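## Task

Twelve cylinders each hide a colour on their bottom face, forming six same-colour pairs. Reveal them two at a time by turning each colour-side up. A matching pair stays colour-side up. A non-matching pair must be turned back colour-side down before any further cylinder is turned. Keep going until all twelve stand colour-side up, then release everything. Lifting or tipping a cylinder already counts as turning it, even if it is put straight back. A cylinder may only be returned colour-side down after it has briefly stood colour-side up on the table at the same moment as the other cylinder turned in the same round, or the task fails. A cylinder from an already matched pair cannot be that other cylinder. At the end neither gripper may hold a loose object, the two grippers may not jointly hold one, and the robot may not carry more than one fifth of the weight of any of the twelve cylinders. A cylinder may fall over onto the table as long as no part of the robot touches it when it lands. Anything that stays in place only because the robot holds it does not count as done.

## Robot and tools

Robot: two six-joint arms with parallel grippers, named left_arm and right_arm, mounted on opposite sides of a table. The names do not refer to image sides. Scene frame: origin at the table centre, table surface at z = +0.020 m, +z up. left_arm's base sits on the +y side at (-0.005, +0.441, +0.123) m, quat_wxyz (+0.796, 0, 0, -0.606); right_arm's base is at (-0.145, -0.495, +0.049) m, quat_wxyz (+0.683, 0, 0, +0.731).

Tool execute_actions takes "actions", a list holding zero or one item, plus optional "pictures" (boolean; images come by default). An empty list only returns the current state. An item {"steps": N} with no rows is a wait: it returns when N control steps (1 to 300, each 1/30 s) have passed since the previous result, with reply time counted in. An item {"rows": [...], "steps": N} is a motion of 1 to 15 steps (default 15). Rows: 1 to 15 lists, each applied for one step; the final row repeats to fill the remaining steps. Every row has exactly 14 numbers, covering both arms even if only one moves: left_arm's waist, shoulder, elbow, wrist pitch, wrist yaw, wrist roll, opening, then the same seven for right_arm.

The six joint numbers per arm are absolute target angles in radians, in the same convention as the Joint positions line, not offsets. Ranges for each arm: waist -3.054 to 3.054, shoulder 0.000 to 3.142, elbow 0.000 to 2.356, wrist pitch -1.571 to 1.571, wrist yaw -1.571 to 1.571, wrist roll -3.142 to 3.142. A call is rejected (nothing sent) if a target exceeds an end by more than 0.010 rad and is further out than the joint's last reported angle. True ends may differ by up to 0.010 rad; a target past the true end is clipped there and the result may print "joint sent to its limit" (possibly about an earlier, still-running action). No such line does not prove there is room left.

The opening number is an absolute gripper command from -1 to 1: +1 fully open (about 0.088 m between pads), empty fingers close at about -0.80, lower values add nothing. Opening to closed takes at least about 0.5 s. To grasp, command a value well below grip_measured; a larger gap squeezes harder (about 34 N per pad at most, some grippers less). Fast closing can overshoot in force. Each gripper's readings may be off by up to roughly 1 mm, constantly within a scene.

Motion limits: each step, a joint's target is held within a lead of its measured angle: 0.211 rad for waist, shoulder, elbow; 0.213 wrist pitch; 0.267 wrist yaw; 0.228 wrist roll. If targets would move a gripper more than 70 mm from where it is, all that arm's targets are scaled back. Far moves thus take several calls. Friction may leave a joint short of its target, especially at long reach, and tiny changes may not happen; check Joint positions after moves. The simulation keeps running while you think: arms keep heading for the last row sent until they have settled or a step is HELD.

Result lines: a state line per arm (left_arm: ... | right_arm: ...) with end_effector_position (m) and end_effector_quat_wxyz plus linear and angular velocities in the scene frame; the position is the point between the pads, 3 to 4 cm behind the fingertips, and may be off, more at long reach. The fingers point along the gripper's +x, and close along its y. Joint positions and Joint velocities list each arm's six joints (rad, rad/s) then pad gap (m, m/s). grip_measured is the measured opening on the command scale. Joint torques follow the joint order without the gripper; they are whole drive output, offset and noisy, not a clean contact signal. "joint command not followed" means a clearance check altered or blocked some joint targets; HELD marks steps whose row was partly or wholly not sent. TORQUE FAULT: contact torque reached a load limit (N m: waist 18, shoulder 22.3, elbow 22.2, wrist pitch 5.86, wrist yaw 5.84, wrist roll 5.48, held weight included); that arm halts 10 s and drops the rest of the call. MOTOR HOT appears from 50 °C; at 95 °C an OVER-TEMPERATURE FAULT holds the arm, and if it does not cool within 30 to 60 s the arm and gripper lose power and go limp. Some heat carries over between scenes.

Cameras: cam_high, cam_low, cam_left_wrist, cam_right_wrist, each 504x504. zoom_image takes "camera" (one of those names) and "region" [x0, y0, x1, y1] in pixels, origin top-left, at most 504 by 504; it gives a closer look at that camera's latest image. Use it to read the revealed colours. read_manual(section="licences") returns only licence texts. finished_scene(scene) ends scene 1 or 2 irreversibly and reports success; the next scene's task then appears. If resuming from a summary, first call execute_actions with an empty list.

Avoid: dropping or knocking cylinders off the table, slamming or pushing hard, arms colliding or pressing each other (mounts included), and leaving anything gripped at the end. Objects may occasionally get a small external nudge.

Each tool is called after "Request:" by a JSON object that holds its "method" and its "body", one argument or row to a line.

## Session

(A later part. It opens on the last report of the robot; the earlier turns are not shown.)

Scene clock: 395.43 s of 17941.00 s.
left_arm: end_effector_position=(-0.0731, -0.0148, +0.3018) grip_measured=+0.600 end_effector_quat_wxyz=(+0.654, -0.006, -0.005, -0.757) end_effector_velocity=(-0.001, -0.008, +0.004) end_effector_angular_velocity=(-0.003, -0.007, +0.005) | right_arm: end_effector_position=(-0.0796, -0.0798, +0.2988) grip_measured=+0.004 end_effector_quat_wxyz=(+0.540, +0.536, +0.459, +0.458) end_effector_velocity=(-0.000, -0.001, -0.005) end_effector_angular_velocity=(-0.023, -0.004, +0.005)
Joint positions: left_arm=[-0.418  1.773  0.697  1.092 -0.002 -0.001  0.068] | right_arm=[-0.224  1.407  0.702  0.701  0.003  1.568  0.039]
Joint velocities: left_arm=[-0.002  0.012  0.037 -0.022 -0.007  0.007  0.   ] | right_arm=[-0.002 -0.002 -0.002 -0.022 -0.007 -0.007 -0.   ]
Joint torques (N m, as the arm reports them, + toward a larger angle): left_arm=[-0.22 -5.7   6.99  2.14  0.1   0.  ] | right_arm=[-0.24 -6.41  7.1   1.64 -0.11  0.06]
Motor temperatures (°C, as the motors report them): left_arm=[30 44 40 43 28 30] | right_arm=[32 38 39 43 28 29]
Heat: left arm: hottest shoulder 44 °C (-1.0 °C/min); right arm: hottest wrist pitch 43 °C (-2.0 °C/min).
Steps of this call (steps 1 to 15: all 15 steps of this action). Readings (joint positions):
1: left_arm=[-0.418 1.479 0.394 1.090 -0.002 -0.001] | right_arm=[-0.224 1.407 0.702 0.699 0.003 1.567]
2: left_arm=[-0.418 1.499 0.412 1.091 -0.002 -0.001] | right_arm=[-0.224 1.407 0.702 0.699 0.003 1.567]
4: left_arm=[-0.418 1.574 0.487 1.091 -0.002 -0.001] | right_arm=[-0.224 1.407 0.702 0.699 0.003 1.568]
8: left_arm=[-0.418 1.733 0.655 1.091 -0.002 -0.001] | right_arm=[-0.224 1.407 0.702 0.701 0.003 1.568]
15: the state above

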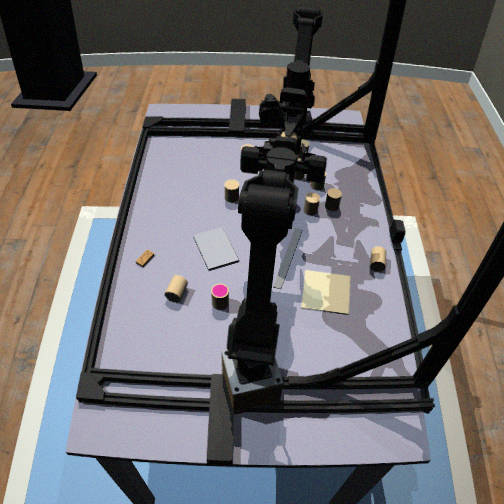

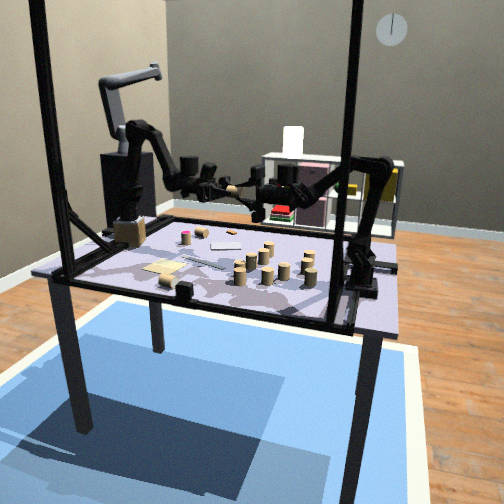

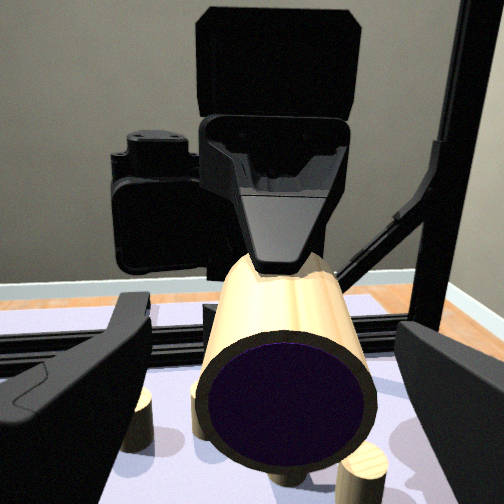

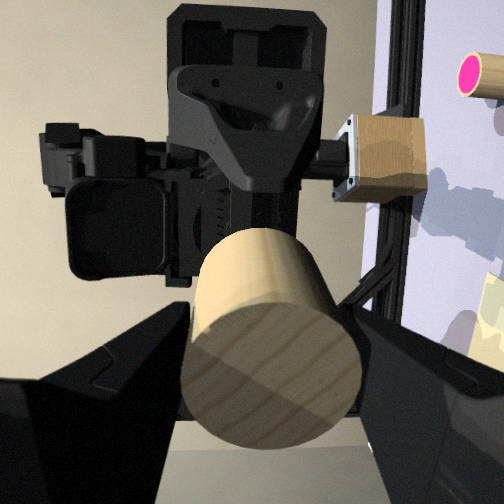

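Request:
{"method": "execute_actions", "body": {
  "actions": [
    {"rows":[[-0.42,1.783,0.708,1.093,0,0,0.45,-0.231,1.404,0.7,0.704,0,1.571,-0.3],[-0.42,1.783,0.708,1.093,0,0,0.35,-0.231,1.404,0.7,0.704,0,1.571,-0.3],[-0.42,1.783,0.708,1.093,0,0,0.25,-0.231,1.404,0.7,0.704,0,1.571,-0.3],[-0.42,1.783,0.708,1.093,0,0,0.2,-0.231,1.404,0.7,0.704,0,1.571,-0.3],[-0.42,1.783,0.708,1.093,0,0,0.15,-0.231,1.404,0.7,0.704,0,1.571,-0.3],[-0.42,1.783,0.708,1.093,0,0,0.1,-0.231,1.404,0.7,0.704,0,1.571,-0.3],[-0.42,1.783,0.708,1.093,0,0,0.06,-0.231,1.404,0.7,0.704,0,1.571,-0.3],[-0.42,1.783,0.708,1.093,0,0,0.03,-0.231,1.404,0.7,0.704,0,1.571,-0.3],[-0.42,1.783,0.708,1.093,0,0,-0.05,-0.231,1.404,0.7,0.704,0,1.571,-0.3],[-0.42,1.783,0.708,1.093,0,0,-0.15,-0.231,1.404,0.7,0.704,0,1.571,-0.3],[-0.42,1.783,0.708,1.093,0,0,-0.3,-0.231,1.404,0.7,0.704,0,1.571,-0.3]],"steps":14}
  ],
  "pictures": false
}}

Request:
{"method": "execute_actions", "body": {
  "actions": [
    {"rows":[[-0.42,1.783,0.708,1.093,0,0,-0.3,-0.231,1.404,0.7,0.704,0,1.571,0.6]],"steps":7}
  ],
  "pictures": false
}}

Request:
{"method": "execute_actions", "body": {
  "actions": [
    {"rows":[[-0.42,1.71,0.63,1.093,0,0,-0.3,-0.222,1.404,0.686,0.704,0,1.571,0.6],[-0.42,1.635,0.55,1.093,0,0,-0.3,-0.222,1.404,0.686,0.704,0,1.571,0.6],[-0.42,1.555,0.47,1.093,0,0,-0.3,-0.222,1.404,0.686,0.704,0,1.571,0.6],[-0.42,1.477,0.39,1.09,0,0,-0.3,-0.222,1.404,0.686,0.704,0,1.571,0.6]],"steps":9}
  ],
  "pictures": false
}}

Request:
{"method": "execute_actions", "body": {
  "actions": [
    {"rows":[[-0.27,1.0,0.7,-0.87,0,0,-0.3,-0.222,1.404,0.686,0.704,0,1.571,0.6]],"steps":15}
  ],
  "pictures": false
}}

Request:
{"method": "execute_actions", "body": {
  "actions": [
    {"rows":[[-0.27,1.1,0.8,-0.87,0,0,-0.3,-0.222,1.404,0.686,0.704,0,1.571,0.6]],"steps":13}
  ],
  "pictures": false
}}

Request:
{"method": "execute_actions", "body": {
  "actions": [
    {"rows":[[-0.27,1.548,0.847,-0.87,0,0,-0.3,-0.222,1.404,0.686,0.704,0,1.571,0.6]],"steps":13}
  ],
  "pictures": false
}}

Request:
{"method": "execute_actions", "body": {
  "actions": [
    {"rows":[[-0.27,1.565,0.83,-0.836,0,0,-0.3,-0.222,1.404,0.686,0.704,0,1.571,0.6],[-0.27,1.583,0.814,-0.802,0,0,-0.3,-0.222,1.404,0.686,0.704,0,1.571,0.6],[-0.27,1.602,0.798,-0.767,0,0,-0.3,-0.222,1.404,0.686,0.704,0,1.571,0.6],[-0.27,1.622,0.783,-0.732,0,0,-0.3,-0.222,1.404,0.686,0.704,0,1.571,0.6],[-0.27,1.643,0.768,-0.696,0,0,-0.3,-0.222,1.404,0.686,0.704,0,1.571,0.6],[-0.27,1.664,0.753,-0.655,0,0,-0.3,-0.222,1.404,0.686,0.704,0,1.571,0.6],[-0.27,1.686,0.739,-0.61,0,0,-0.3,-0.222,1.404,0.686,0.704,0,1.571,0.6],[-0.27,1.709,0.725,-0.565,0,0,-0.3,-0.222,1.404,0.686,0.704,0,1.571,0.6],[-0.27,1.732,0.712,-0.525,0,0,-0.3,-0.222,1.404,0.686,0.704,0,1.571,0.6],[-0.27,1.755,0.70,-0.5,0,0,-0.3,-0.222,1.404,0.686,0.704,0,1.571,0.6],[-0.27,1.768,0.694,-0.5,0,0,-0.3,-0.222,1.404,0.686,0.704,0,1.571,0.6]],"steps":15}
  ],
  "pictures": false
}}

Request:
{"method": "execute_actions", "body": {
  "actions": [
    {"rows":[[-0.27,1.768,0.694,-0.5,0,0,-0.3,-0.222,1.404,0.686,0.704,0,1.571,0.6],[-0.27,1.768,0.694,-0.5,0,0,-0.3,-0.222,1.404,0.686,0.704,0,1.571,0.6],[-0.27,1.768,0.694,-0.5,0,0,-0.3,-0.222,1.404,0.686,0.704,0,1.571,0.6],[-0.27,1.768,0.694,-0.5,0,0,-0.3,-0.222,1.404,0.686,0.704,0,1.571,0.6],[-0.27,1.768,0.694,-0.5,0,0,0,-0.222,1.404,0.686,0.704,0,1.571,0.6],[-0.27,1.768,0.694,-0.5,0,0,0.1,-0.222,1.404,0.686,0.704,0,1.571,0.6],[-0.27,1.768,0.694,-0.5,0,0,0.2,-0.222,1.404,0.686,0.704,0,1.571,0.6],[-0.27,1.768,0.694,-0.5,0,0,0.3,-0.222,1.404,0.686,0.704,0,1.571,0.6]],"steps":12}
  ],
  "pictures": false
}}

Request:
{"method": "execute_actions", "body": {
  "actions": [
    {"rows":[[-0.27,1.732,0.712,-0.525,0,0,0.3,-0.222,1.404,0.686,0.704,0,1.571,0.6],[-0.27,1.686,0.739,-0.61,0,0,0.3,-0.222,1.404,0.686,0.704,0,1.571,0.6],[-0.27,1.643,0.768,-0.696,0,0,0.3,-0.222,1.404,0.686,0.704,0,1.571,0.6],[-0.27,1.602,0.798,-0.767,0,0,0.3,-0.222,1.404,0.686,0.704,0,1.571,0.6]],"steps":10}
  ],
  "pictures": false
}}

Request:
{"method": "execute_actions", "body": {
  "actions": [
    {"rows":[[0.05,1.602,0.798,-0.767,0,0,0.3,-0.222,1.404,0.686,0.704,0,1.571,0.6]],"steps":14}
  ]
}}

Scene clock: 414.67 s of 17941.00 s.
left_arm: end_effector_position=(-0.0735, -0.0159, +0.3018) grip_measured=+0.031 end_effector_quat_wxyz=(+0.653, -0.006, -0.005, -0.757) end_effector_velocity=(-0.004, +0.001, -0.001) end_effector_angular_velocity=(+0.010, +0.021, -0.005) | right_arm: end_effector_position=(-0.0782, -0.0801, +0.2984) grip_measured=+0.004 end_effector_quat_wxyz=(+0.541, +0.537, +0.459, +0.457) end_effector_velocity=(-0.000, +0.000, -0.004) end_effector_angular_velocity=(-0.016, -0.020, +0.005)
Joint positions: left_arm=[-0.418  1.777  0.702  1.092 -0.002 -0.001  0.041] | right_arm=[-0.228  1.407  0.701  0.701  0.001  1.569  0.039]
Joint velocities: left_arm=[-0.012 -0.002 -0.002 -0.007 -0.007 -0.022 -0.   ] | right_arm=[-0.002  0.002 -0.002 -0.007 -0.007 -0.022 -0.   ]
Joint torques (N m, as the arm reports them, + toward a larger angle): left_arm=[-0.15 -5.83  6.88  2.1   0.11 -0.02] | right_arm=[-0.28 -6.43  7.2   1.62 -0.08  0.06]
Motor temperatures (°C, as the motors report them): left_arm=[30 45 41 45 28 30] | right_arm=[32 38 40 45 28 29]
Heat: left arm: hottest shoulder 45 °C (+0.0 °C/min); right arm: hottest wrist pitch 45 °C (+2.0 °C/min).
Steps of this call (steps 1 to 15: the robot went on to your last target; steps 16 to 563: nothing new was sent; steps 564 to 577: all 14 steps of this action). Readings (joint positions):
564: left_arm=[-0.418 1.777 0.702 1.092 -0.002 -0.001] | right_arm=[-0.225 1.407 0.701 0.701 0.002 1.569]
565: left_arm=[-0.418 1.777 0.702 1.092 -0.002 -0.001] | right_arm=[-0.226 1.407 0.701 0.701 0.002 1.569]
567: left_arm=[-0.418 1.777 0.702 1.092 -0.002 -0.001] | right_arm=[-0.227 1.407 0.701 0.701 0.002 1.569]
571: left_arm=[-0.418 1.777 0.702 1.092 -0.002 -0.001] | right_arm=[-0.228 1.407 0.701 0.701 0.002 1.569]
577: the state above

Scene clock: 414.90 s of 17941.00 s.
left_arm: end_effector_position=(-0.0735, -0.0159, +0.3015) grip_measured=+0.031 end_effector_quat_wxyz=(+0.653, -0.006, -0.005, -0.757) end_effector_velocity=(-0.000, -0.000, +0.000) end_effector_angular_velocity=(+0.004, +0.007, +0.005) | right_arm: end_effector_position=(-0.0782, -0.0801, +0.2988) grip_measured=+0.497 end_effector_quat_wxyz=(+0.540, +0.537, +0.459, +0.457) end_effector_velocity=(-0.002, -0.000, -0.002) end_effector_angular_velocity=(-0.008, -0.006, +0.020)
Joint positions: left_arm=[-0.418  1.777  0.702  1.092 -0.002 -0.001  0.04 ] | right_arm=[-0.228  1.407  0.701  0.702  0.001  1.569  0.063]
Joint velocities: left_arm=[-0.002 -0.002  0.002 -0.007 -0.007 -0.007  0.   ] | right_arm=[-0.002 -0.002 -0.002 -0.007 -0.022 -0.007  0.174]
Joint torques (N m, as the arm reports them, + toward a larger angle): left_arm=[-0.16 -5.88  6.87  2.11  0.11 -0.01] | right_arm=[-0.19 -6.47  7.06  1.55 -0.07  0.04]
Motor temperatures (°C, as the motors report them): left_arm=[30 45 41 45 28 30] | right_arm=[32 38 40 45 28 29]
Heat: left arm: hottest shoulder 45 °C (+0.0 °C/min); right arm: hottest wrist pitch 45 °C (+2.0 °C/min).
Steps of this call (steps 1 to 7: all 7 steps of this action). Readings (joint positions):
1: left_arm=[-0.418 1.777 0.702 1.092 -0.002 -0.001] | right_arm=[-0.228 1.407 0.701 0.701 0.001 1.569]
2: left_arm=[-0.418 1.777 0.702 1.092 -0.002 -0.001] | right_arm=[-0.228 1.407 0.701 0.701 0.001 1.569]
4: left_arm=[-0.418 1.777 0.702 1.092 -0.002 -0.001] | right_arm=[-0.228 1.407 0.701 0.702 0.001 1.569]
7: the state above

Scene clock: 415.20 s of 17941.00 s.
left_arm: end_effector_position=(-0.0624, +0.0582, +0.3014) grip_measured=+0.030 end_effector_quat_wxyz=(+0.653, -0.001, -0.000, -0.757) end_effector_velocity=(+0.011, +0.055, -0.013) end_effector_angular_velocity=(+0.028, +0.003, +0.020) | right_arm: end_effector_position=(-0.0795, -0.0805, +0.2966) grip_measured=+0.598 end_effector_quat_wxyz=(+0.541, +0.535, +0.461, +0.457) end_effector_velocity=(-0.000, -0.001, -0.004) end_effector_angular_velocity=(-0.016, -0.020, +0.005)
Joint positions: left_arm=[-0.418  1.5    0.412  1.09  -0.002 -0.001  0.04 ] | right_arm=[-0.225  1.407  0.696  0.702  0.001  1.569  0.068]
Joint velocities: left_arm=[-0.002 -0.198 -0.217 -0.007 -0.022 -0.007 -0.   ] | right_arm=[-0.002 -0.002 -0.007 -0.007 -0.007 -0.022  0.001]
Joint torques (N m, as the arm reports them, + toward a larger angle): left_arm=[-0.17 -5.08  5.59  2.05  0.1  -0.01] | right_arm=[ 0.28 -6.42  6.18  1.53 -0.07  0.05]
Motor temperatures (°C, as the motors report them): left_arm=[30 45 41 45 28 30] | right_arm=[32 38 40 45 28 29]
Heat: left arm: hottest shoulder 45 °C (+0.0 °C/min); right arm: hottest wrist pitch 45 °C (+2.0 °C/min).
Steps of this call (steps 1 to 9: all 9 steps of this action). Readings (joint positions):
1: left_arm=[-0.418 1.771 0.693 1.092 -0.002 -0.001] | right_arm=[-0.228 1.407 0.700 0.702 0.001 1.569]
2: left_arm=[-0.418 1.747 0.665 1.091 -0.002 -0.001] | right_arm=[-0.228 1.407 0.700 0.702 0.001 1.569]
4: left_arm=[-0.418 1.651 0.557 1.089 -0.002 -0.001] | right_arm=[-0.227 1.407 0.698 0.702 0.001 1.569]
8: left_arm=[-0.418 1.509 0.421 1.090 -0.002 -0.001] | right_arm=[-0.225 1.407 0.696 0.702 0.001 1.569]
9: the state above

Scene clock: 415.70 s of 17941.00 s.
left_arm: end_effector_position=(-0.0076, +0.0940, +0.4476) grip_measured=+0.030 end_effector_quat_wxyz=(+0.704, -0.019, -0.019, -0.710) end_effector_velocity=(+0.004, -0.004, -0.385) end_effector_angular_velocity=(+1.819, +0.015, +0.013) | right_arm: end_effector_position=(-0.0798, -0.0804, +0.2966) grip_measured=+0.600 end_effector_quat_wxyz=(+0.540, +0.535, +0.461, +0.457) end_effector_velocity=(-0.002, -0.001, -0.004) end_effector_angular_velocity=(-0.011, +0.009, +0.019)
Joint positions: left_arm=[-0.274  0.997  0.707  0.344  0.005 -0.001  0.04 ] | right_arm=[-0.224  1.407  0.696  0.702  0.001  1.569  0.068]
Joint velocities: left_arm=[ 0.007 -0.085  0.007 -1.912 -0.007 -0.022 -0.   ] | right_arm=[-0.002 -0.002 -0.007 -0.007 -0.022  0.007 -0.   ]
Joint torques (N m, as the arm reports them, + toward a larger angle): left_arm=[ 0.17 -1.72  6.85  1.33 -0.11 -0.01] | right_arm=[ 0.23 -6.4   6.18  1.55 -0.06  0.03]
Motor temperatures (°C, as the motors report them): left_arm=[30 45 41 45 28 30] | right_arm=[32 39 40 45 28 29]
Heat: left arm: hottest shoulder 45 °C (+0.0 °C/min); right arm: hottest wrist pitch 45 °C (+2.0 °C/min).
Steps of this call (steps 1 to 15: all 15 steps of this action). Readings (joint positions):
1: left_arm=[-0.412 1.482 0.422 1.058 0.004 -0.001] | right_arm=[-0.225 1.407 0.696 0.702 0.001 1.569]
2: left_arm=[-0.392 1.459 0.444 1.003 0.006 -0.001] | right_arm=[-0.225 1.407 0.696 0.702 0.001 1.569]
4: left_arm=[-0.350 1.405 0.503 0.936 0.006 -0.001] | right_arm=[-0.225 1.407 0.696 0.702 0.001 1.569]
8: left_arm=[-0.297 1.240 0.627 0.755 0.006 -0.001] | right_arm=[-0.224 1.407 0.696 0.702 0.001 1.569]
15: the state above

Scene clock: 416.13 s of 17941.00 s.
left_arm: end_effector_position=(-0.0071, +0.1354, +0.2897) grip_measured=+0.029 end_effector_quat_wxyz=(+0.651, +0.271, +0.272, -0.655) end_effector_velocity=(+0.005, +0.291, -0.289) end_effector_angular_velocity=(+1.883, -0.016, +0.023) | right_arm: end_effector_position=(-0.0798, -0.0804, +0.2966) grip_measured=+0.600 end_effector_quat_wxyz=(+0.540, +0.535, +0.461, +0.457) end_effector_velocity=(-0.000, -0.001, +0.000) end_effector_angular_velocity=(-0.006, -0.021, +0.005)
Joint positions: left_arm=[-0.272  1.097  0.788 -0.479  0.005 -0.001  0.04 ] | right_arm=[-0.224  1.407  0.696  0.702  0.001  1.569  0.068]
Joint velocities: left_arm=[ 0.002  0.002  0.002 -1.883 -0.022 -0.007  0.   ] | right_arm=[-0.002 -0.007 -0.002 -0.007 -0.007 -0.022 -0.   ]
Joint torques (N m, as the arm reports them, + toward a larger angle): left_arm=[ 0.23 -3.1   9.05  1.67 -0.14 -0.01] | right_arm=[ 0.19 -6.44  6.12  1.55 -0.06  0.04]
Motor temperatures (°C, as the motors report them): left_arm=[30 45 41 45 28 30] | right_arm=[32 39 39 45 28 29]
Heat: left arm: hottest shoulder 45 °C (+0.0 °C/min); right arm: hottest wrist pitch 45 °C (+2.0 °C/min).
Steps of this call (steps 1 to 13: all 13 steps of this action). Readings (joint positions):
1: left_arm=[-0.273 1.010 0.718 0.273 0.005 -0.001] | right_arm=[-0.224 1.407 0.696 0.702 0.001 1.569]
2: left_arm=[-0.273 1.034 0.737 0.211 0.005 -0.001] | right_arm=[-0.224 1.407 0.696 0.702 0.001 1.569]
4: left_arm=[-0.273 1.080 0.768 0.089 0.005 -0.001] | right_arm=[-0.224 1.407 0.696 0.702 0.001 1.569]
8: left_arm=[-0.272 1.097 0.781 -0.165 0.005 -0.001] | right_arm=[-0.224 1.407 0.696 0.702 0.001 1.569]
13: the state above

Scene clock: 416.57 s of 17941.00 s.
left_arm: end_effector_position=(-0.0069, +0.2014, +0.1601) grip_measured=+0.029 end_effector_quat_wxyz=(+0.500, +0.498, +0.499, -0.503) end_effector_velocity=(-0.002, +0.006, +0.008) end_effector_angular_velocity=(+0.046, +0.007, +0.005) | right_arm: end_effector_position=(-0.0798, -0.0804, +0.2966) grip_measured=+0.600 end_effector_quat_wxyz=(+0.540, +0.535, +0.461, +0.457) end_effector_velocity=(+0.002, -0.001, -0.002) end_effector_angular_velocity=(-0.008, -0.006, +0.000)
Joint positions: left_arm=[-0.272  1.541  0.839 -0.863  0.005 -0.001  0.04 ] | right_arm=[-0.224  1.407  0.696  0.702  0.001  1.569  0.068]
Joint velocities: left_arm=[-0.002  0.002  0.037 -0.081  0.007 -0.007  0.   ] | right_arm=[-0.007 -0.002 -0.002 -0.007 -0.007 -0.007  0.   ]
Joint torques (N m, as the arm reports them, + toward a larger angle): left_arm=[ 0.21 -4.08  6.5   0.29 -0.13 -0.01] | right_arm=[ 0.23 -6.45  6.2   1.53 -0.07  0.03]
Motor temperatures (°C, as the motors report them): left_arm=[30 45 41 44 28 30] | right_arm=[32 39 39 45 28 29]
Heat: left arm: hottest shoulder 45 °C (+0.0 °C/min); right arm: hottest wrist pitch 45 °C (+2.0 °C/min).
Steps of this call (steps 1 to 13: all 13 steps of this action). Readings (joint positions):
1: left_arm=[-0.272 1.127 0.797 -0.549 0.005 -0.001] | right_arm=[-0.224 1.407 0.696 0.702 0.001 1.569]
2: left_arm=[-0.272 1.174 0.816 -0.603 0.005 -0.001] | right_arm=[-0.224 1.407 0.696 0.702 0.001 1.569]
4: left_arm=[-0.272 1.297 0.843 -0.715 0.005 -0.001] | right_arm=[-0.224 1.407 0.696 0.702 0.001 1.569]
8: left_arm=[-0.272 1.506 0.838 -0.839 0.005 -0.001] | right_arm=[-0.224 1.407 0.696 0.702 0.001 1.569]
13: the state above

Scene clock: 417.07 s of 17941.00 s.
left_arm: end_effector_position=(-0.0069, +0.2010, +0.0832) grip_measured=+0.029 end_effector_quat_wxyz=(+0.496, +0.501, +0.503, -0.500) end_effector_velocity=(-0.003, +0.019, -0.035) end_effector_angular_velocity=(+0.042, +0.007, +0.000) | right_arm: end_effector_position=(-0.0798, -0.0805, +0.2964) grip_measured=+0.600 end_effector_quat_wxyz=(+0.541, +0.535, +0.461, +0.457) end_effector_velocity=(+0.002, -0.001, -0.002) end_effector_angular_velocity=(-0.008, -0.006, -0.010)
Joint positions: left_arm=[-0.272  1.76   0.698 -0.517  0.005 -0.001  0.04 ] | right_arm=[-0.224  1.407  0.695  0.702  0.001  1.569  0.068]
Joint velocities: left_arm=[-0.007  0.09  -0.09   0.139  0.007 -0.007 -0.   ] | right_arm=[-0.002 -0.002 -0.002 -0.007  0.007 -0.007 -0.   ]
Joint torques (N m, as the arm reports them, + toward a larger angle): left_arm=[ 0.24 -5.02  4.82  0.81 -0.13 -0.02] | right_arm=[ 0.15 -6.46  6.09  1.54 -0.06  0.04]
Motor temperatures (°C, as the motors report them): left_arm=[30 45 41 44 28 30] | right_arm=[32 39 39 45 28 29]
Heat: left arm: hottest shoulder 45 °C (+0.0 °C/min); right arm: hottest wrist pitch 45 °C (+2.0 °C/min).
Steps of this call (steps 1 to 15: all 15 steps of this action). Readings (joint positions):
1: left_arm=[-0.272 1.543 0.839 -0.862 0.005 -0.001] | right_arm=[-0.224 1.407 0.696 0.702 0.001 1.569]
2: left_arm=[-0.272 1.549 0.836 -0.848 0.005 -0.001] | right_arm=[-0.224 1.407 0.696 0.702 0.001 1.569]
4: left_arm=[-0.272 1.572 0.822 -0.795 0.005 -0.001] | right_arm=[-0.224 1.407 0.695 0.702 0.001 1.569]
8: left_arm=[-0.272 1.651 0.766 -0.662 0.005 -0.001] | right_arm=[-0.224 1.407 0.695 0.702 0.001 1.569]
15: the state above

Scene clock: 417.47 s of 17941.00 s.
left_arm: end_effector_position=(-0.0068, +0.1985, +0.0825) grip_measured=+0.254 end_effector_quat_wxyz=(+0.499, +0.498, +0.500, -0.503) end_effector_velocity=(+0.001, +0.002, +0.001) end_effector_angular_velocity=(+0.002, -0.007, +0.005) | right_arm: end_effector_position=(-0.0798, -0.0805, +0.2964) grip_measured=+0.600 end_effector_quat_wxyz=(+0.541, +0.535, +0.461, +0.457) end_effector_velocity=(-0.002, -0.000, -0.002) end_effector_angular_velocity=(-0.011, -0.020, +0.020)
Joint positions: left_arm=[-0.272  1.762  0.697 -0.502  0.005 -0.001  0.051] | right_arm=[-0.224  1.407  0.695  0.702  0.001  1.569  0.068]
Joint velocities: left_arm=[-0.002 -0.007 -0.002 -0.007 -0.007 -0.007  0.025] | right_arm=[-0.002 -0.002 -0.002 -0.007 -0.022 -0.022  0.   ]
Joint torques (N m, as the arm reports them, + toward a larger angle): left_arm=[ 0.2  -4.51  4.24  0.6  -0.11 -0.03] | right_arm=[ 0.09 -6.42  6.21  1.53 -0.06  0.06]
Motor temperatures (°C, as the motors report them): left_arm=[30 45 41 44 28 30] | right_arm=[32 39 39 45 28 29]
Heat: left arm: hottest shoulder 45 °C (+0.0 °C/min); right arm: hottest wrist pitch 45 °C (+2.0 °C/min).
Steps of this call (steps 1 to 12: all 12 steps of this action). Readings (joint positions):
1: left_arm=[-0.272 1.761 0.697 -0.515 0.005 -0.001] | right_arm=[-0.224 1.407 0.695 0.702 0.001 1.569]
2: left_arm=[-0.272 1.762 0.697 -0.513 0.005 -0.001] | right_arm=[-0.224 1.407 0.695 0.702 0.001 1.569]
4: left_arm=[-0.272 1.762 0.697 -0.507 0.005 -0.001] | right_arm=[-0.224 1.407 0.695 0.702 0.001 1.569]
8: left_arm=[-0.272 1.762 0.697 -0.503 0.005 -0.001] | right_arm=[-0.224 1.407 0.695 0.702 0.001 1.569]
12: the state above

Scene clock: 417.80 s of 17941.00 s.
left_arm: end_effector_position=(-0.0068, +0.1967, +0.1358) grip_measured=+0.299 end_effector_quat_wxyz=(+0.501, +0.497, +0.498, -0.504) end_effector_velocity=(+0.003, +0.042, +0.010) end_effector_angular_velocity=(+0.178, -0.022, -0.010) | right_arm: end_effector_position=(-0.0798, -0.0805, +0.2964) grip_measured=+0.600 end_effector_quat_wxyz=(+0.541, +0.535, +0.461, +0.457) end_effector_velocity=(-0.000, -0.001, +0.001) end_effector_angular_velocity=(+0.004, -0.023, +0.005)
Joint positions: left_arm=[-0.272  1.608  0.795 -0.749  0.005 -0.001  0.054] | right_arm=[-0.224  1.407  0.695  0.702  0.001  1.569  0.068]
Joint velocities: left_arm=[-0.002 -0.037  0.012 -0.227 -0.022  0.007  0.   ] | right_arm=[-0.002 -0.002 -0.002  0.007 -0.007 -0.022 -0.   ]
Joint torques (N m, as the arm reports them, + toward a larger angle): left_arm=[ 0.23 -4.99  5.59  0.26 -0.13 -0.02] | right_arm=[ 0.15 -6.45  6.17  1.52 -0.07  0.04]
Motor temperatures (°C, as the motors report them): left_arm=[30 45 41 44 28 30] | right_arm=[32 39 39 45 28 29]
Heat: left arm: hottest shoulder 45 °C (+0.0 °C/min); right arm: hottest wrist pitch 45 °C (+2.0 °C/min).
Steps of this call (steps 1 to 10: all 10 steps of this action). Readings (joint positions):
1: left_arm=[-0.272 1.760 0.697 -0.504 0.005 -0.001] | right_arm=[-0.224 1.407 0.695 0.702 0.001 1.569]
2: left_arm=[-0.272 1.751 0.703 -0.526 0.005 -0.001] | right_arm=[-0.224 1.407 0.695 0.702 0.001 1.569]
4: left_arm=[-0.272 1.704 0.731 -0.635 0.005 -0.001] | right_arm=[-0.224 1.407 0.695 0.702 0.001 1.569]
8: left_arm=[-0.272 1.617 0.788 -0.729 0.005 -0.001] | right_arm=[-0.224 1.407 0.695 0.702 0.001 1.569]
10: the state above

Scene clock: 418.27 s of 17941.00 s.
left_arm: end_effector_position=(+0.0693, +0.2120, +0.1361) grip_measured=+0.300 end_effector_quat_wxyz=(+0.571, +0.417, +0.574, -0.413) end_effector_velocity=(+0.003, +0.004, -0.001) end_effector_angular_velocity=(+0.014, -0.003, +0.034) | right_arm: end_effector_position=(-0.0798, -0.0805, +0.2964) grip_measured=+0.600 end_effector_quat_wxyz=(+0.541, +0.535, +0.461, +0.457) end_effector_velocity=(-0.000, -0.001, -0.007) end_effector_angular_velocity=(-0.028, -0.003, +0.015)
Joint positions: left_arm=[ 0.046  1.607  0.796 -0.766 -0.001 -0.001  0.054] | right_arm=[-0.224  1.407  0.695  0.702  0.001  1.569  0.068]
Joint velocities: left_arm=[ 0.012  0.002 -0.002 -0.007 -0.007 -0.022 -0.   ] | right_arm=[-0.007 -0.002 -0.007 -0.022 -0.022 -0.007  0.   ]
Joint torques (N m, as the arm reports them, + toward a larger angle): left_arm=[ 0.26 -5.39  5.67  0.39  0.04 -0.02] | right_arm=[ 0.11 -6.36  6.17  1.53 -0.06  0.03]
Motor temperatures (°C, as the motors report them): left_arm=[30 45 41 44 28 30] | right_arm=[32 39 39 45 28 29]
Heat: left arm: hottest shoulder 45 °C (+0.0 °C/min); right arm: hottest wrist pitch 45 °C (+2.0 °C/min).
Steps of this call (steps 1 to 14: all 14 steps of this action). Readings (joint positions):
1: left_arm=[-0.251 1.608 0.795 -0.756 0.014 -0.001] | right_arm=[-0.224 1.407 0.695 0.702 0.001 1.569]
2: left_arm=[-0.194 1.608 0.795 -0.759 0.013 -0.001] | right_arm=[-0.224 1.407 0.695 0.702 0.001 1.569]
4: left_arm=[-0.069 1.607 0.796 -0.760 0.004 -0.001] | right_arm=[-0.224 1.407 0.695 0.702 0.001 1.569]
8: left_arm=[0.038 1.607 0.796 -0.766 -0.001 -0.001] | right_arm=[-0.224 1.407 0.695 0.702 0.001 1.569]
14: the state above

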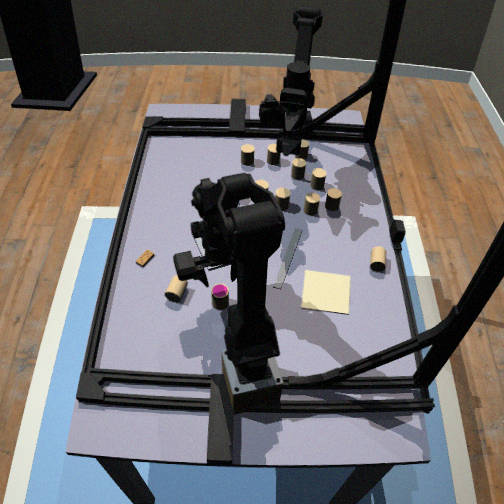

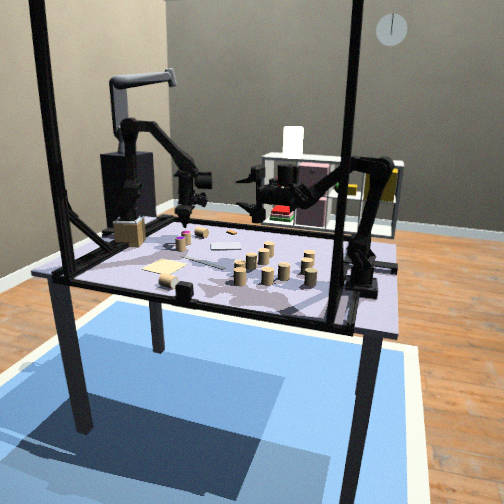

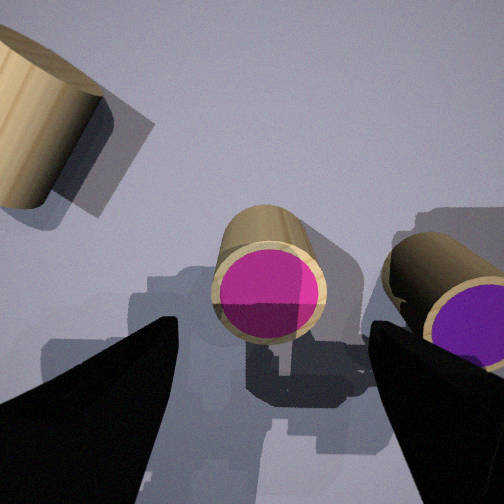

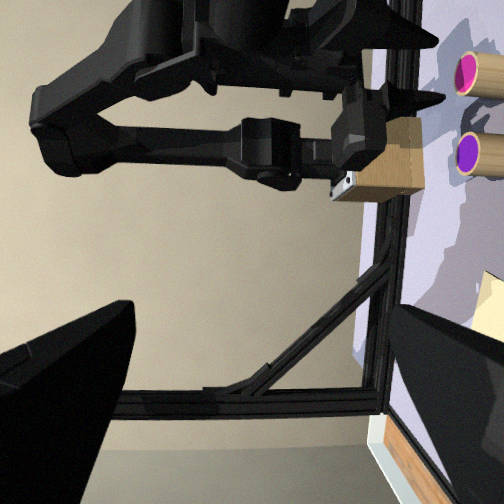

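Request:
{"method": "execute_actions", "body": {
  "actions": []
}}

Scene clock: 433.30 s of 17941.00 s.
left_arm: end_effector_position=(+0.0697, +0.2121, +0.1361) grip_measured=+0.300 end_effector_quat_wxyz=(+0.571, +0.416, +0.574, -0.413) end_effector_velocity=(-0.000, +0.002, +0.000) end_effector_angular_velocity=(+0.009, -0.005, -0.010) | right_arm: end_effector_position=(-0.0799, -0.0806, +0.2964) grip_measured=+0.600 end_effector_quat_wxyz=(+0.541, +0.535, +0.461, +0.457) end_effector_velocity=(+0.004, -0.001, -0.002) end_effector_angular_velocity=(-0.008, -0.006, -0.015)
Joint positions: left_arm=[ 0.048  1.607  0.796 -0.766 -0.001 -0.001  0.054] | right_arm=[-0.224  1.407  0.695  0.702  0.001  1.569  0.068]
Joint velocities: left_arm=[-0.002 -0.002 -0.002 -0.007 -0.007  0.007 -0.   ] | right_arm=[-0.007 -0.002 -0.002 -0.007  0.007 -0.007 -0.   ]
Joint torques (N m, as the arm reports them, + toward a larger angle): left_arm=[ 0.19 -5.34  5.69  0.38  0.07 -0.01] | right_arm=[ 0.12 -6.51  6.18  1.52 -0.06  0.04]
Motor temperatures (°C, as the motors report them): left_arm=[30 45 40 42 28 30] | right_arm=[32 39 39 46 28 29]
Heat: left arm: hottest shoulder 45 °C (-1.0 °C/min); right arm: hottest wrist pitch 46 °C (+1.0 °C/min).
Steps of this call (steps 1 to 15: the robot went on to your last target; steps 16 to 90: nothing new was sent; then 12.03 s passed at rest). Readings (joint positions):
1: left_arm=[0.046 1.607 0.796 -0.766 -0.001 -0.001] | right_arm=[-0.224 1.407 0.695 0.702 0.001 1.569]
2: left_arm=[0.047 1.607 0.796 -0.766 -0.001 -0.001] | right_arm=[-0.224 1.407 0.695 0.702 0.001 1.569]
4: left_arm=[0.047 1.607 0.796 -0.766 -0.001 -0.001] | right_arm=[-0.224 1.407 0.695 0.702 0.001 1.569]
8: left_arm=[0.047 1.607 0.796 -0.766 -0.001 -0.001] | right_arm=[-0.224 1.407 0.695 0.702 0.001 1.569]
90: the state above
All arms were judged still, so your last target was given up. Only a new action makes them travel on or press farther. Fingers that are still opening or closing keep moving.

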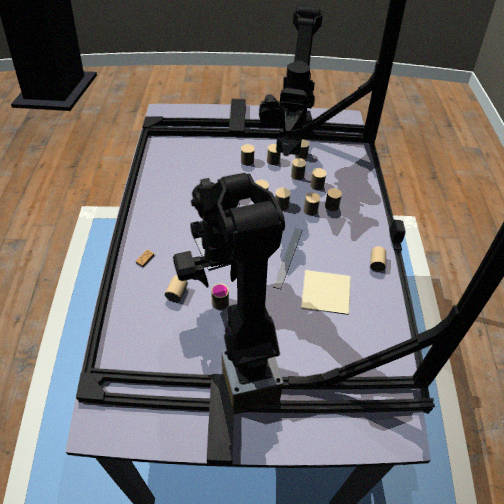

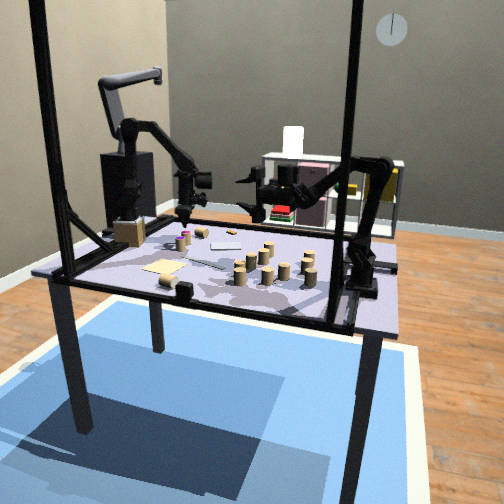

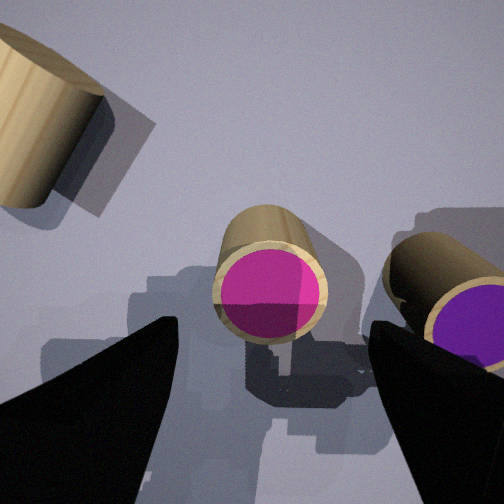

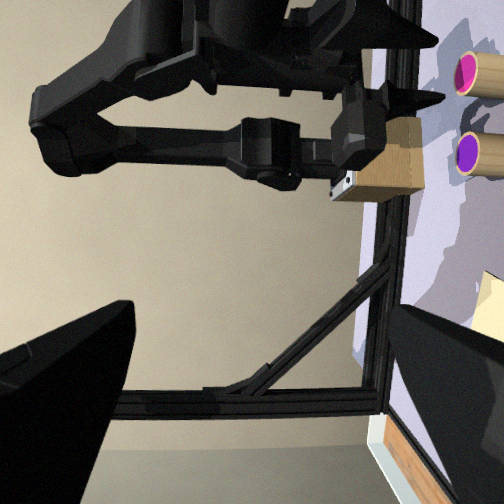

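Request:
{"method": "execute_actions", "body": {
  "actions": [
    {"rows":[[0.05,1.622,0.783,-0.732,0,0,0.3,-0.222,1.404,0.686,0.704,0,1.571,0.6],[0.05,1.643,0.768,-0.696,0,0,0.3,-0.222,1.404,0.686,0.704,0,1.571,0.6],[0.05,1.664,0.753,-0.655,0,0,0.3,-0.222,1.404,0.686,0.704,0,1.571,0.6],[0.05,1.686,0.739,-0.61,0,0,0.3,-0.222,1.404,0.686,0.704,0,1.571,0.6],[0.05,1.709,0.725,-0.565,0,0,0.3,-0.222,1.404,0.686,0.704,0,1.571,0.6],[0.05,1.732,0.712,-0.525,0,0,0.3,-0.222,1.404,0.686,0.704,0,1.571,0.6],[0.05,1.755,0.70,-0.5,0,0,0.3,-0.222,1.404,0.686,0.704,0,1.571,0.6],[0.05,1.768,0.694,-0.5,0,0,0.3,-0.222,1.404,0.686,0.704,0,1.571,0.6]],"steps":13}
  ],
  "pictures": false
}}

Request:
{"method": "execute_actions", "body": {
  "actions": [
    {"rows":[[0.05,1.768,0.694,-0.5,0,0,0.22,-0.222,1.404,0.686,0.704,0,1.571,0.6],[0.05,1.768,0.694,-0.5,0,0,0.15,-0.222,1.404,0.686,0.704,0,1.571,0.6],[0.05,1.768,0.694,-0.5,0,0,0.1,-0.222,1.404,0.686,0.704,0,1.571,0.6],[0.05,1.768,0.694,-0.5,0,0,0.06,-0.222,1.404,0.686,0.704,0,1.571,0.6],[0.05,1.768,0.694,-0.5,0,0,0.03,-0.222,1.404,0.686,0.704,0,1.571,0.6],[0.05,1.768,0.694,-0.5,0,0,-0.05,-0.222,1.404,0.686,0.704,0,1.571,0.6],[0.05,1.768,0.694,-0.5,0,0,-0.15,-0.222,1.404,0.686,0.704,0,1.571,0.6],[0.05,1.768,0.694,-0.5,0,0,-0.3,-0.222,1.404,0.686,0.704,0,1.571,0.6]],"steps":11}
  ],
  "pictures": false
}}

Request:
{"method": "execute_actions", "body": {
  "actions": [
    {"rows":[[0.05,1.732,0.712,-0.55,0,0,-0.3,-0.222,1.404,0.686,0.704,0,1.571,0.6],[0.05,1.686,0.739,-0.63,0,0,-0.3,-0.222,1.404,0.686,0.704,0,1.571,0.6],[0.05,1.643,0.768,-0.7,0,0,-0.3,-0.222,1.404,0.686,0.704,0,1.571,0.6],[0.05,1.6,0.8,-0.78,0,0,-0.3,-0.222,1.404,0.686,0.704,0,1.571,0.6],[0.05,1.548,0.847,-0.87,0,0,-0.3,-0.222,1.404,0.686,0.704,0,1.571,0.6]],"steps":10}
  ],
  "pictures": false
}}

Request:
{"method": "execute_actions", "body": {
  "actions": [
    {"rows":[[-0.42,1.0,0.6,0.5,0,0,-0.3,-0.222,1.404,0.686,0.704,0,1.571,0.6]],"steps":15}
  ],
  "pictures": false
}}

Request:
{"method": "execute_actions", "body": {
  "actions": [
    {"rows":[[-0.42,1.477,0.39,1.1,0,0,-0.3,-0.222,1.404,0.686,0.704,0,1.571,0.6]],"steps":15}
  ],
  "pictures": false
}}

Request:
{"method": "execute_actions", "body": {
  "actions": [
    {"rows":[[-0.42,1.477,0.39,1.1,0,0,-0.3,-0.222,1.404,0.686,0.704,0,1.571,0.6]],"steps":9}
  ],
  "pictures": false
}}

Request:
{"method": "execute_actions", "body": {
  "actions": [
    {"rows":[[-0.42,1.53,0.44,1.1,0,0,-0.3,-0.222,1.404,0.686,0.704,0,1.571,0.6],[-0.42,1.58,0.495,1.1,0,0,-0.3,-0.222,1.404,0.686,0.704,0,1.571,0.6],[-0.42,1.635,0.55,1.1,0,0,-0.3,-0.222,1.404,0.686,0.704,0,1.571,0.6],[-0.42,1.69,0.6,1.1,0,0,-0.3,-0.222,1.404,0.686,0.704,0,1.571,0.6],[-0.42,1.74,0.655,1.1,0,0,-0.3,-0.222,1.404,0.686,0.704,0,1.571,0.6],[-0.42,1.783,0.708,1.1,0,0,-0.3,-0.222,1.404,0.686,0.704,0,1.571,0.6]],"steps":15}
  ]
}}

Scene clock: 446.27 s of 17941.00 s.
left_arm: end_effector_position=(+0.0694, +0.2128, +0.0826) grip_measured=+0.300 end_effector_quat_wxyz=(+0.571, +0.416, +0.574, -0.413) end_effector_velocity=(+0.006, -0.013, -0.011) end_effector_angular_velocity=(-0.060, -0.043, -0.000) | right_arm: end_effector_position=(-0.0799, -0.0806, +0.2962) grip_measured=+0.600 end_effector_quat_wxyz=(+0.541, +0.535, +0.461, +0.457) end_effector_velocity=(-0.002, +0.000, +0.000) end_effector_angular_velocity=(-0.004, -0.007, +0.020)
Joint positions: left_arm=[ 0.048  1.761  0.697 -0.513 -0.001 -0.     0.054] | right_arm=[-0.224  1.407  0.695  0.702  0.001  1.569  0.068]
Joint velocities: left_arm=[-0.007  0.032 -0.022  0.125 -0.022 -0.007  0.   ] | right_arm=[-0.002 -0.002  0.002 -0.007 -0.022 -0.007 -0.   ]
Joint torques (N m, as the arm reports them, + toward a larger angle): left_arm=[ 0.19 -4.8   4.48  0.77  0.05 -0.02] | right_arm=[ 0.2  -6.4   6.24  1.51 -0.08  0.04]
Motor temperatures (°C, as the motors report them): left_arm=[30 45 40 40 28 30] | right_arm=[32 39 39 46 28 29]
Heat: left arm: hottest shoulder 45 °C (+1.0 °C/min); right arm: hottest wrist pitch 46 °C (+3.0 °C/min).
Steps of this call (steps 1 to 90: nothing new was sent; then 9.53 s passed at rest; steps 91 to 103: all 13 steps of this action). Readings (joint positions):
91: left_arm=[0.048 1.607 0.795 -0.762 -0.001 -0.000] | right_arm=[-0.224 1.407 0.695 0.702 0.001 1.569]
92: left_arm=[0.048 1.611 0.791 -0.746 -0.001 -0.000] | right_arm=[-0.224 1.407 0.695 0.702 0.001 1.569]
94: left_arm=[0.048 1.632 0.776 -0.686 -0.001 -0.000] | right_arm=[-0.224 1.407 0.695 0.702 0.001 1.569]
98: left_arm=[0.048 1.715 0.728 -0.554 -0.001 -0.000] | right_arm=[-0.224 1.407 0.695 0.702 0.001 1.569]
103: the state above

Scene clock: 446.63 s of 17941.00 s.
left_arm: end_effector_position=(+0.0700, +0.2106, +0.0823) grip_measured=+0.018 end_effector_quat_wxyz=(+0.574, +0.414, +0.572, -0.415) end_effector_velocity=(+0.002, +0.004, -0.001) end_effector_angular_velocity=(+0.018, -0.017, -0.010) | right_arm: end_effector_position=(-0.0799, -0.0806, +0.2962) grip_measured=+0.600 end_effector_quat_wxyz=(+0.541, +0.535, +0.461, +0.457) end_effector_velocity=(-0.000, -0.001, -0.001) end_effector_angular_velocity=(+0.001, -0.008, +0.005)
Joint positions: left_arm=[ 0.048  1.762  0.696 -0.501 -0.    -0.001  0.04 ] | right_arm=[-0.224  1.407  0.695  0.702  0.001  1.569  0.068]
Joint velocities: left_arm=[-0.002  0.002 -0.002 -0.007 -0.022  0.007 -0.   ] | right_arm=[-0.002 -0.002 -0.007  0.007 -0.007 -0.007  0.   ]
Joint torques (N m, as the arm reports them, + toward a larger angle): left_arm=[ 0.17 -4.5   4.26  0.58  0.04 -0.03] | right_arm=[ 0.17 -6.37  6.32  1.52 -0.08  0.03]
Motor temperatures (°C, as the motors report them): left_arm=[30 45 40 40 28 30] | right_arm=[32 39 39 46 28 29]
Heat: left arm: hottest shoulder 45 °C (+1.0 °C/min); right arm: hottest wrist pitch 46 °C (+3.0 °C/min).
Steps of this call (steps 1 to 11: all 11 steps of this action). Readings (joint positions):
1: left_arm=[0.048 1.762 0.696 -0.508 -0.001 -0.000] | right_arm=[-0.224 1.407 0.695 0.702 0.001 1.569]
2: left_arm=[0.048 1.762 0.696 -0.504 -0.001 -0.001] | right_arm=[-0.224 1.407 0.695 0.702 0.001 1.569]
4: left_arm=[0.048 1.762 0.696 -0.503 -0.001 -0.001] | right_arm=[-0.224 1.407 0.695 0.702 0.001 1.569]
8: left_arm=[0.048 1.762 0.696 -0.502 -0.000 -0.001] | right_arm=[-0.224 1.407 0.695 0.702 0.001 1.569]
11: the state above

Scene clock: 446.97 s of 17941.00 s.
left_arm: end_effector_position=(+0.0710, +0.2076, +0.1580) grip_measured=+0.018 end_effector_quat_wxyz=(+0.579, +0.410, +0.567, -0.419) end_effector_velocity=(-0.012, +0.026, +0.064) end_effector_angular_velocity=(+0.079, +0.034, -0.000) | right_arm: end_effector_position=(-0.0799, -0.0806, +0.2962) grip_measured=+0.600 end_effector_quat_wxyz=(+0.541, +0.535, +0.461, +0.457) end_effector_velocity=(-0.000, -0.001, -0.007) end_effector_angular_velocity=(-0.025, +0.011, +0.005)
Joint positions: left_arm=[ 0.048  1.555  0.843 -0.837 -0.    -0.001  0.04 ] | right_arm=[-0.224  1.407  0.695  0.702  0.001  1.569  0.068]
Joint velocities: left_arm=[-0.007 -0.164  0.125 -0.374  0.007 -0.007  0.002] | right_arm=[-0.002 -0.002 -0.007 -0.022 -0.007  0.007  0.   ]
Joint torques (N m, as the arm reports them, + toward a larger angle): left_arm=[ 0.18 -4.12  5.    0.03  0.03 -0.01] | right_arm=[ 0.09 -6.36  6.32  1.55 -0.08  0.04]
Motor temperatures (°C, as the motors report them): left_arm=[30 45 40 40 28 30] | right_arm=[32 39 39 46 28 29]
Heat: left arm: hottest shoulder 45 °C (+1.0 °C/min); right arm: hottest wrist pitch 46 °C (+3.0 °C/min).
Steps of this call (steps 1 to 10: all 10 steps of this action). Readings (joint positions):
1: left_arm=[0.048 1.760 0.697 -0.506 -0.000 -0.001] | right_arm=[-0.224 1.407 0.695 0.702 0.001 1.569]
2: left_arm=[0.048 1.751 0.704 -0.536 -0.000 -0.001] | right_arm=[-0.224 1.407 0.695 0.702 0.001 1.569]
4: left_arm=[0.048 1.703 0.730 -0.646 -0.000 -0.001] | right_arm=[-0.224 1.407 0.695 0.702 0.001 1.569]
8: left_arm=[0.048 1.578 0.822 -0.809 -0.000 -0.001] | right_arm=[-0.224 1.407 0.695 0.702 0.001 1.569]
10: the state above

Scene clock: 447.47 s of 17941.00 s.
left_arm: end_effector_position=(-0.0533, +0.1106, +0.3342) grip_measured=+0.018 end_effector_quat_wxyz=(+0.645, +0.133, +0.115, -0.744) end_effector_velocity=(-0.028, -0.127, +0.351) end_effector_angular_velocity=(-1.742, +0.258, -0.022) | right_arm: end_effector_position=(-0.0799, -0.0806, +0.2962) grip_measured=+0.600 end_effector_quat_wxyz=(+0.541, +0.535, +0.461, +0.457) end_effector_velocity=(-0.004, +0.000, -0.006) end_effector_angular_velocity=(-0.020, -0.019, +0.025)
Joint positions: left_arm=[-0.414  1.011  0.609  0.048 -0.002 -0.001  0.04 ] | right_arm=[-0.224  1.407  0.695  0.702  0.001  1.569  0.068]
Joint velocities: left_arm=[-0.032 -0.007 -0.042  1.795 -0.007 -0.007  0.001] | right_arm=[ 0.002  0.002 -0.007 -0.007 -0.022 -0.022 -0.   ]
Joint torques (N m, as the arm reports them, + toward a larger angle): left_arm=[-0.15 -3.78  7.14  2.29  0.11 -0.01] | right_arm=[ 0.14 -6.38  6.35  1.54 -0.08  0.05]
Motor temperatures (°C, as the motors report them): left_arm=[30 45 40 40 28 30] | right_arm=[32 39 39 46 28 29]
Heat: left arm: hottest shoulder 45 °C (+1.0 °C/min); right arm: hottest wrist pitch 46 °C (+3.0 °C/min).
Steps of this call (steps 1 to 15: all 15 steps of this action). Readings (joint positions):
1: left_arm=[0.029 1.521 0.811 -0.789 -0.013 0.000] | right_arm=[-0.224 1.407 0.695 0.702 0.001 1.569]
2: left_arm=[-0.028 1.468 0.750 -0.714 -0.015 0.001] | right_arm=[-0.224 1.407 0.695 0.702 0.001 1.569]
4: left_arm=[-0.160 1.348 0.657 -0.616 -0.004 0.001] | right_arm=[-0.224 1.407 0.695 0.702 0.001 1.569]
8: left_arm=[-0.356 1.143 0.612 -0.388 -0.000 0.000] | right_arm=[-0.224 1.407 0.695 0.702 0.001 1.569]
15: the state above

Scene clock: 447.97 s of 17941.00 s.
left_arm: end_effector_position=(-0.0604, +0.0697, +0.2583) grip_measured=+0.018 end_effector_quat_wxyz=(+0.651, +0.073, +0.063, -0.753) end_effector_velocity=(-0.012, -0.082, +0.400) end_effector_angular_velocity=(-1.828, +0.278, +0.006) | right_arm: end_effector_position=(-0.0799, -0.0806, +0.2962) grip_measured=+0.600 end_effector_quat_wxyz=(+0.541, +0.535, +0.461, +0.457) end_effector_velocity=(-0.000, -0.001, -0.002) end_effector_angular_velocity=(-0.008, -0.006, +0.005)
Joint positions: left_arm=[-0.417  1.472  0.384  0.894 -0.002 -0.001  0.04 ] | right_arm=[-0.224  1.407  0.695  0.702  0.001  1.569  0.068]
Joint velocities: left_arm=[-0.002  0.002  0.027  1.824 -0.007 -0.007  0.001] | right_arm=[-0.002 -0.002 -0.002 -0.007 -0.007 -0.007  0.   ]
Joint torques (N m, as the arm reports them, + toward a larger angle): left_arm=[-0.29 -4.1   6.7   2.21  0.09 -0.01] | right_arm=[ 0.23 -6.35  6.27  1.52 -0.06  0.03]
Motor temperatures (°C, as the motors report them): left_arm=[30 45 40 40 28 30] | right_arm=[32 39 39 46 28 29]
Heat: left arm: hottest shoulder 45 °C (+1.0 °C/min); right arm: hottest wrist pitch 46 °C (+3.0 °C/min).
Steps of this call (steps 1 to 15: all 15 steps of this action). Readings (joint positions):
1: left_arm=[-0.415 1.028 0.592 0.112 -0.002 -0.001] | right_arm=[-0.224 1.407 0.695 0.702 0.001 1.569]
2: left_arm=[-0.415 1.049 0.575 0.165 -0.002 -0.001] | right_arm=[-0.224 1.407 0.695 0.702 0.001 1.569]
4: left_arm=[-0.416 1.127 0.517 0.246 -0.002 -0.001] | right_arm=[-0.224 1.407 0.695 0.702 0.001 1.569]
8: left_arm=[-0.417 1.373 0.408 0.469 -0.002 -0.001] | right_arm=[-0.224 1.407 0.695 0.702 0.001 1.569]
15: the state above

Scene clock: 448.27 s of 17941.00 s.
left_arm: end_effector_position=(-0.0613, +0.0649, +0.3020) grip_measured=+0.018 end_effector_quat_wxyz=(+0.653, -0.002, -0.001, -0.757) end_effector_velocity=(+0.000, +0.001, +0.018) end_effector_angular_velocity=(-0.081, +0.005, +0.005) | right_arm: end_effector_position=(-0.0799, -0.0807, +0.2961) grip_measured=+0.600 end_effector_quat_wxyz=(+0.541, +0.535, +0.461, +0.457) end_effector_velocity=(-0.000, -0.001, -0.003) end_effector_angular_velocity=(-0.016, +0.010, +0.005)
Joint positions: left_arm=[-0.418  1.473  0.388  1.09  -0.002 -0.001  0.04 ] | right_arm=[-0.224  1.407  0.694  0.702  0.001  1.569  0.068]
Joint velocities: left_arm=[-0.002 -0.002 -0.002  0.081 -0.007  0.007 -0.002] | right_arm=[-0.002 -0.007 -0.002 -0.022 -0.007  0.007  0.   ]
Joint torques (N m, as the arm reports them, + toward a larger angle): left_arm=[-0.26 -4.03  6.3   2.22  0.09  0.  ] | right_arm=[ 0.13 -6.34  6.22  1.53 -0.07  0.03]
Motor temperatures (°C, as the motors report them): left_arm=[30 45 40 40 28 30] | right_arm=[32 39 39 46 28 29]
Heat: left arm: hottest shoulder 45 °C (+1.0 °C/min); right arm: hottest wrist pitch 46 °C (+3.0 °C/min).
Steps of this call (steps 1 to 9: all 9 steps of this action). Readings (joint positions):
1: left_arm=[-0.418 1.472 0.384 0.953 -0.002 -0.001] | right_arm=[-0.224 1.407 0.695 0.702 0.001 1.569]
2: left_arm=[-0.418 1.472 0.385 1.002 -0.002 -0.001] | right_arm=[-0.224 1.407 0.695 0.702 0.001 1.569]
4: left_arm=[-0.418 1.472 0.387 1.056 -0.002 -0.001] | right_arm=[-0.224 1.407 0.695 0.702 0.001 1.569]
8: left_arm=[-0.418 1.473 0.388 1.086 -0.002 -0.001] | right_arm=[-0.224 1.407 0.695 0.702 0.001 1.569]
9: the state above

Scene clock: 448.77 s of 17941.00 s.
left_arm: end_effector_position=(-0.0732, -0.0146, +0.3016) grip_measured=+0.018 end_effector_quat_wxyz=(+0.653, -0.007, -0.006, -0.757) end_effector_velocity=(-0.001, -0.007, +0.009) end_effector_angular_velocity=(-0.023, -0.004, +0.005) | right_arm: end_effector_position=(-0.0799, -0.0807, +0.2961) grip_measured=+0.600 end_effector_quat_wxyz=(+0.541, +0.535, +0.461, +0.457) end_effector_velocity=(-0.000, -0.001, +0.000) end_effector_angular_velocity=(-0.004, -0.007, +0.005)
Joint positions: left_arm=[-0.418  1.774  0.696  1.096 -0.002 -0.001  0.04 ] | right_arm=[-0.224  1.407  0.694  0.702  0.001  1.569  0.068]
Joint velocities: left_arm=[-0.002  0.007  0.037 -0.007 -0.007  0.007 -0.001] | right_arm=[-0.002 -0.007 -0.002 -0.007 -0.007 -0.007  0.   ]
Joint torques (N m, as the arm reports them, + toward a larger angle): left_arm=[-0.23 -5.72  7.12  2.29  0.1  -0.01] | right_arm=[ 0.09 -6.44  6.31  1.53 -0.09  0.03]
Motor temperatures (°C, as the motors report them): left_arm=[30 45 40 41 28 30] | right_arm=[32 39 39 46 28 29]
Heat: left arm: hottest shoulder 45 °C (+1.0 °C/min); right arm: hottest wrist pitch 46 °C (+3.0 °C/min).
Steps of this call (steps 1 to 15: all 15 steps of this action). Readings (joint positions):
1: left_arm=[-0.418 1.481 0.394 1.094 -0.002 -0.001] | right_arm=[-0.224 1.407 0.694 0.702 0.001 1.569]
2: left_arm=[-0.418 1.500 0.412 1.095 -0.002 -0.001] | right_arm=[-0.224 1.407 0.694 0.702 0.001 1.569]
4: left_arm=[-0.418 1.575 0.485 1.095 -0.002 -0.001] | right_arm=[-0.224 1.407 0.694 0.702 0.001 1.569]
8: left_arm=[-0.418 1.735 0.654 1.096 -0.002 -0.001] | right_arm=[-0.224 1.407 0.694 0.702 0.001 1.569]
15: the state above

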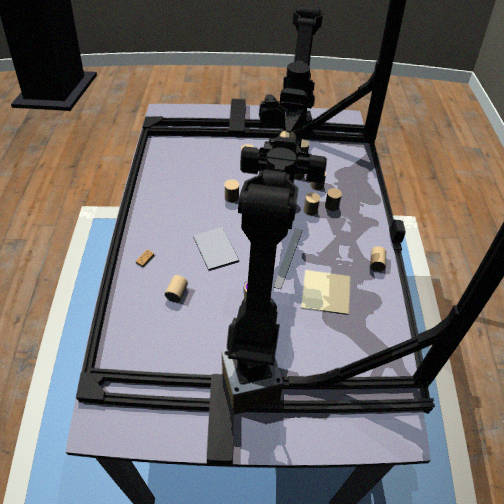

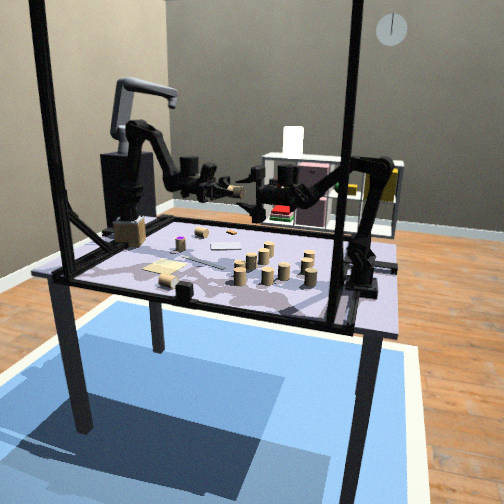

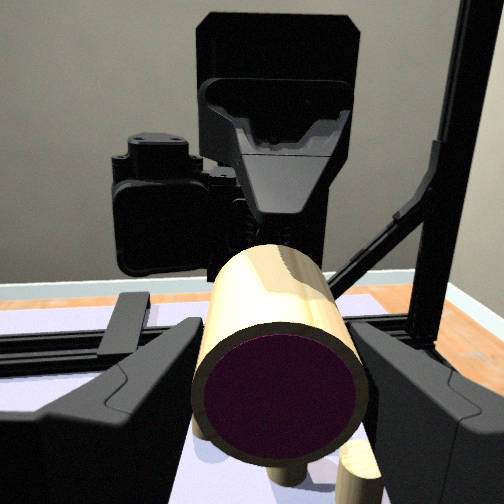

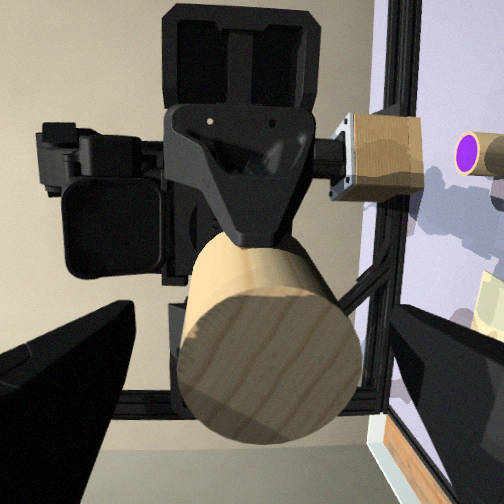

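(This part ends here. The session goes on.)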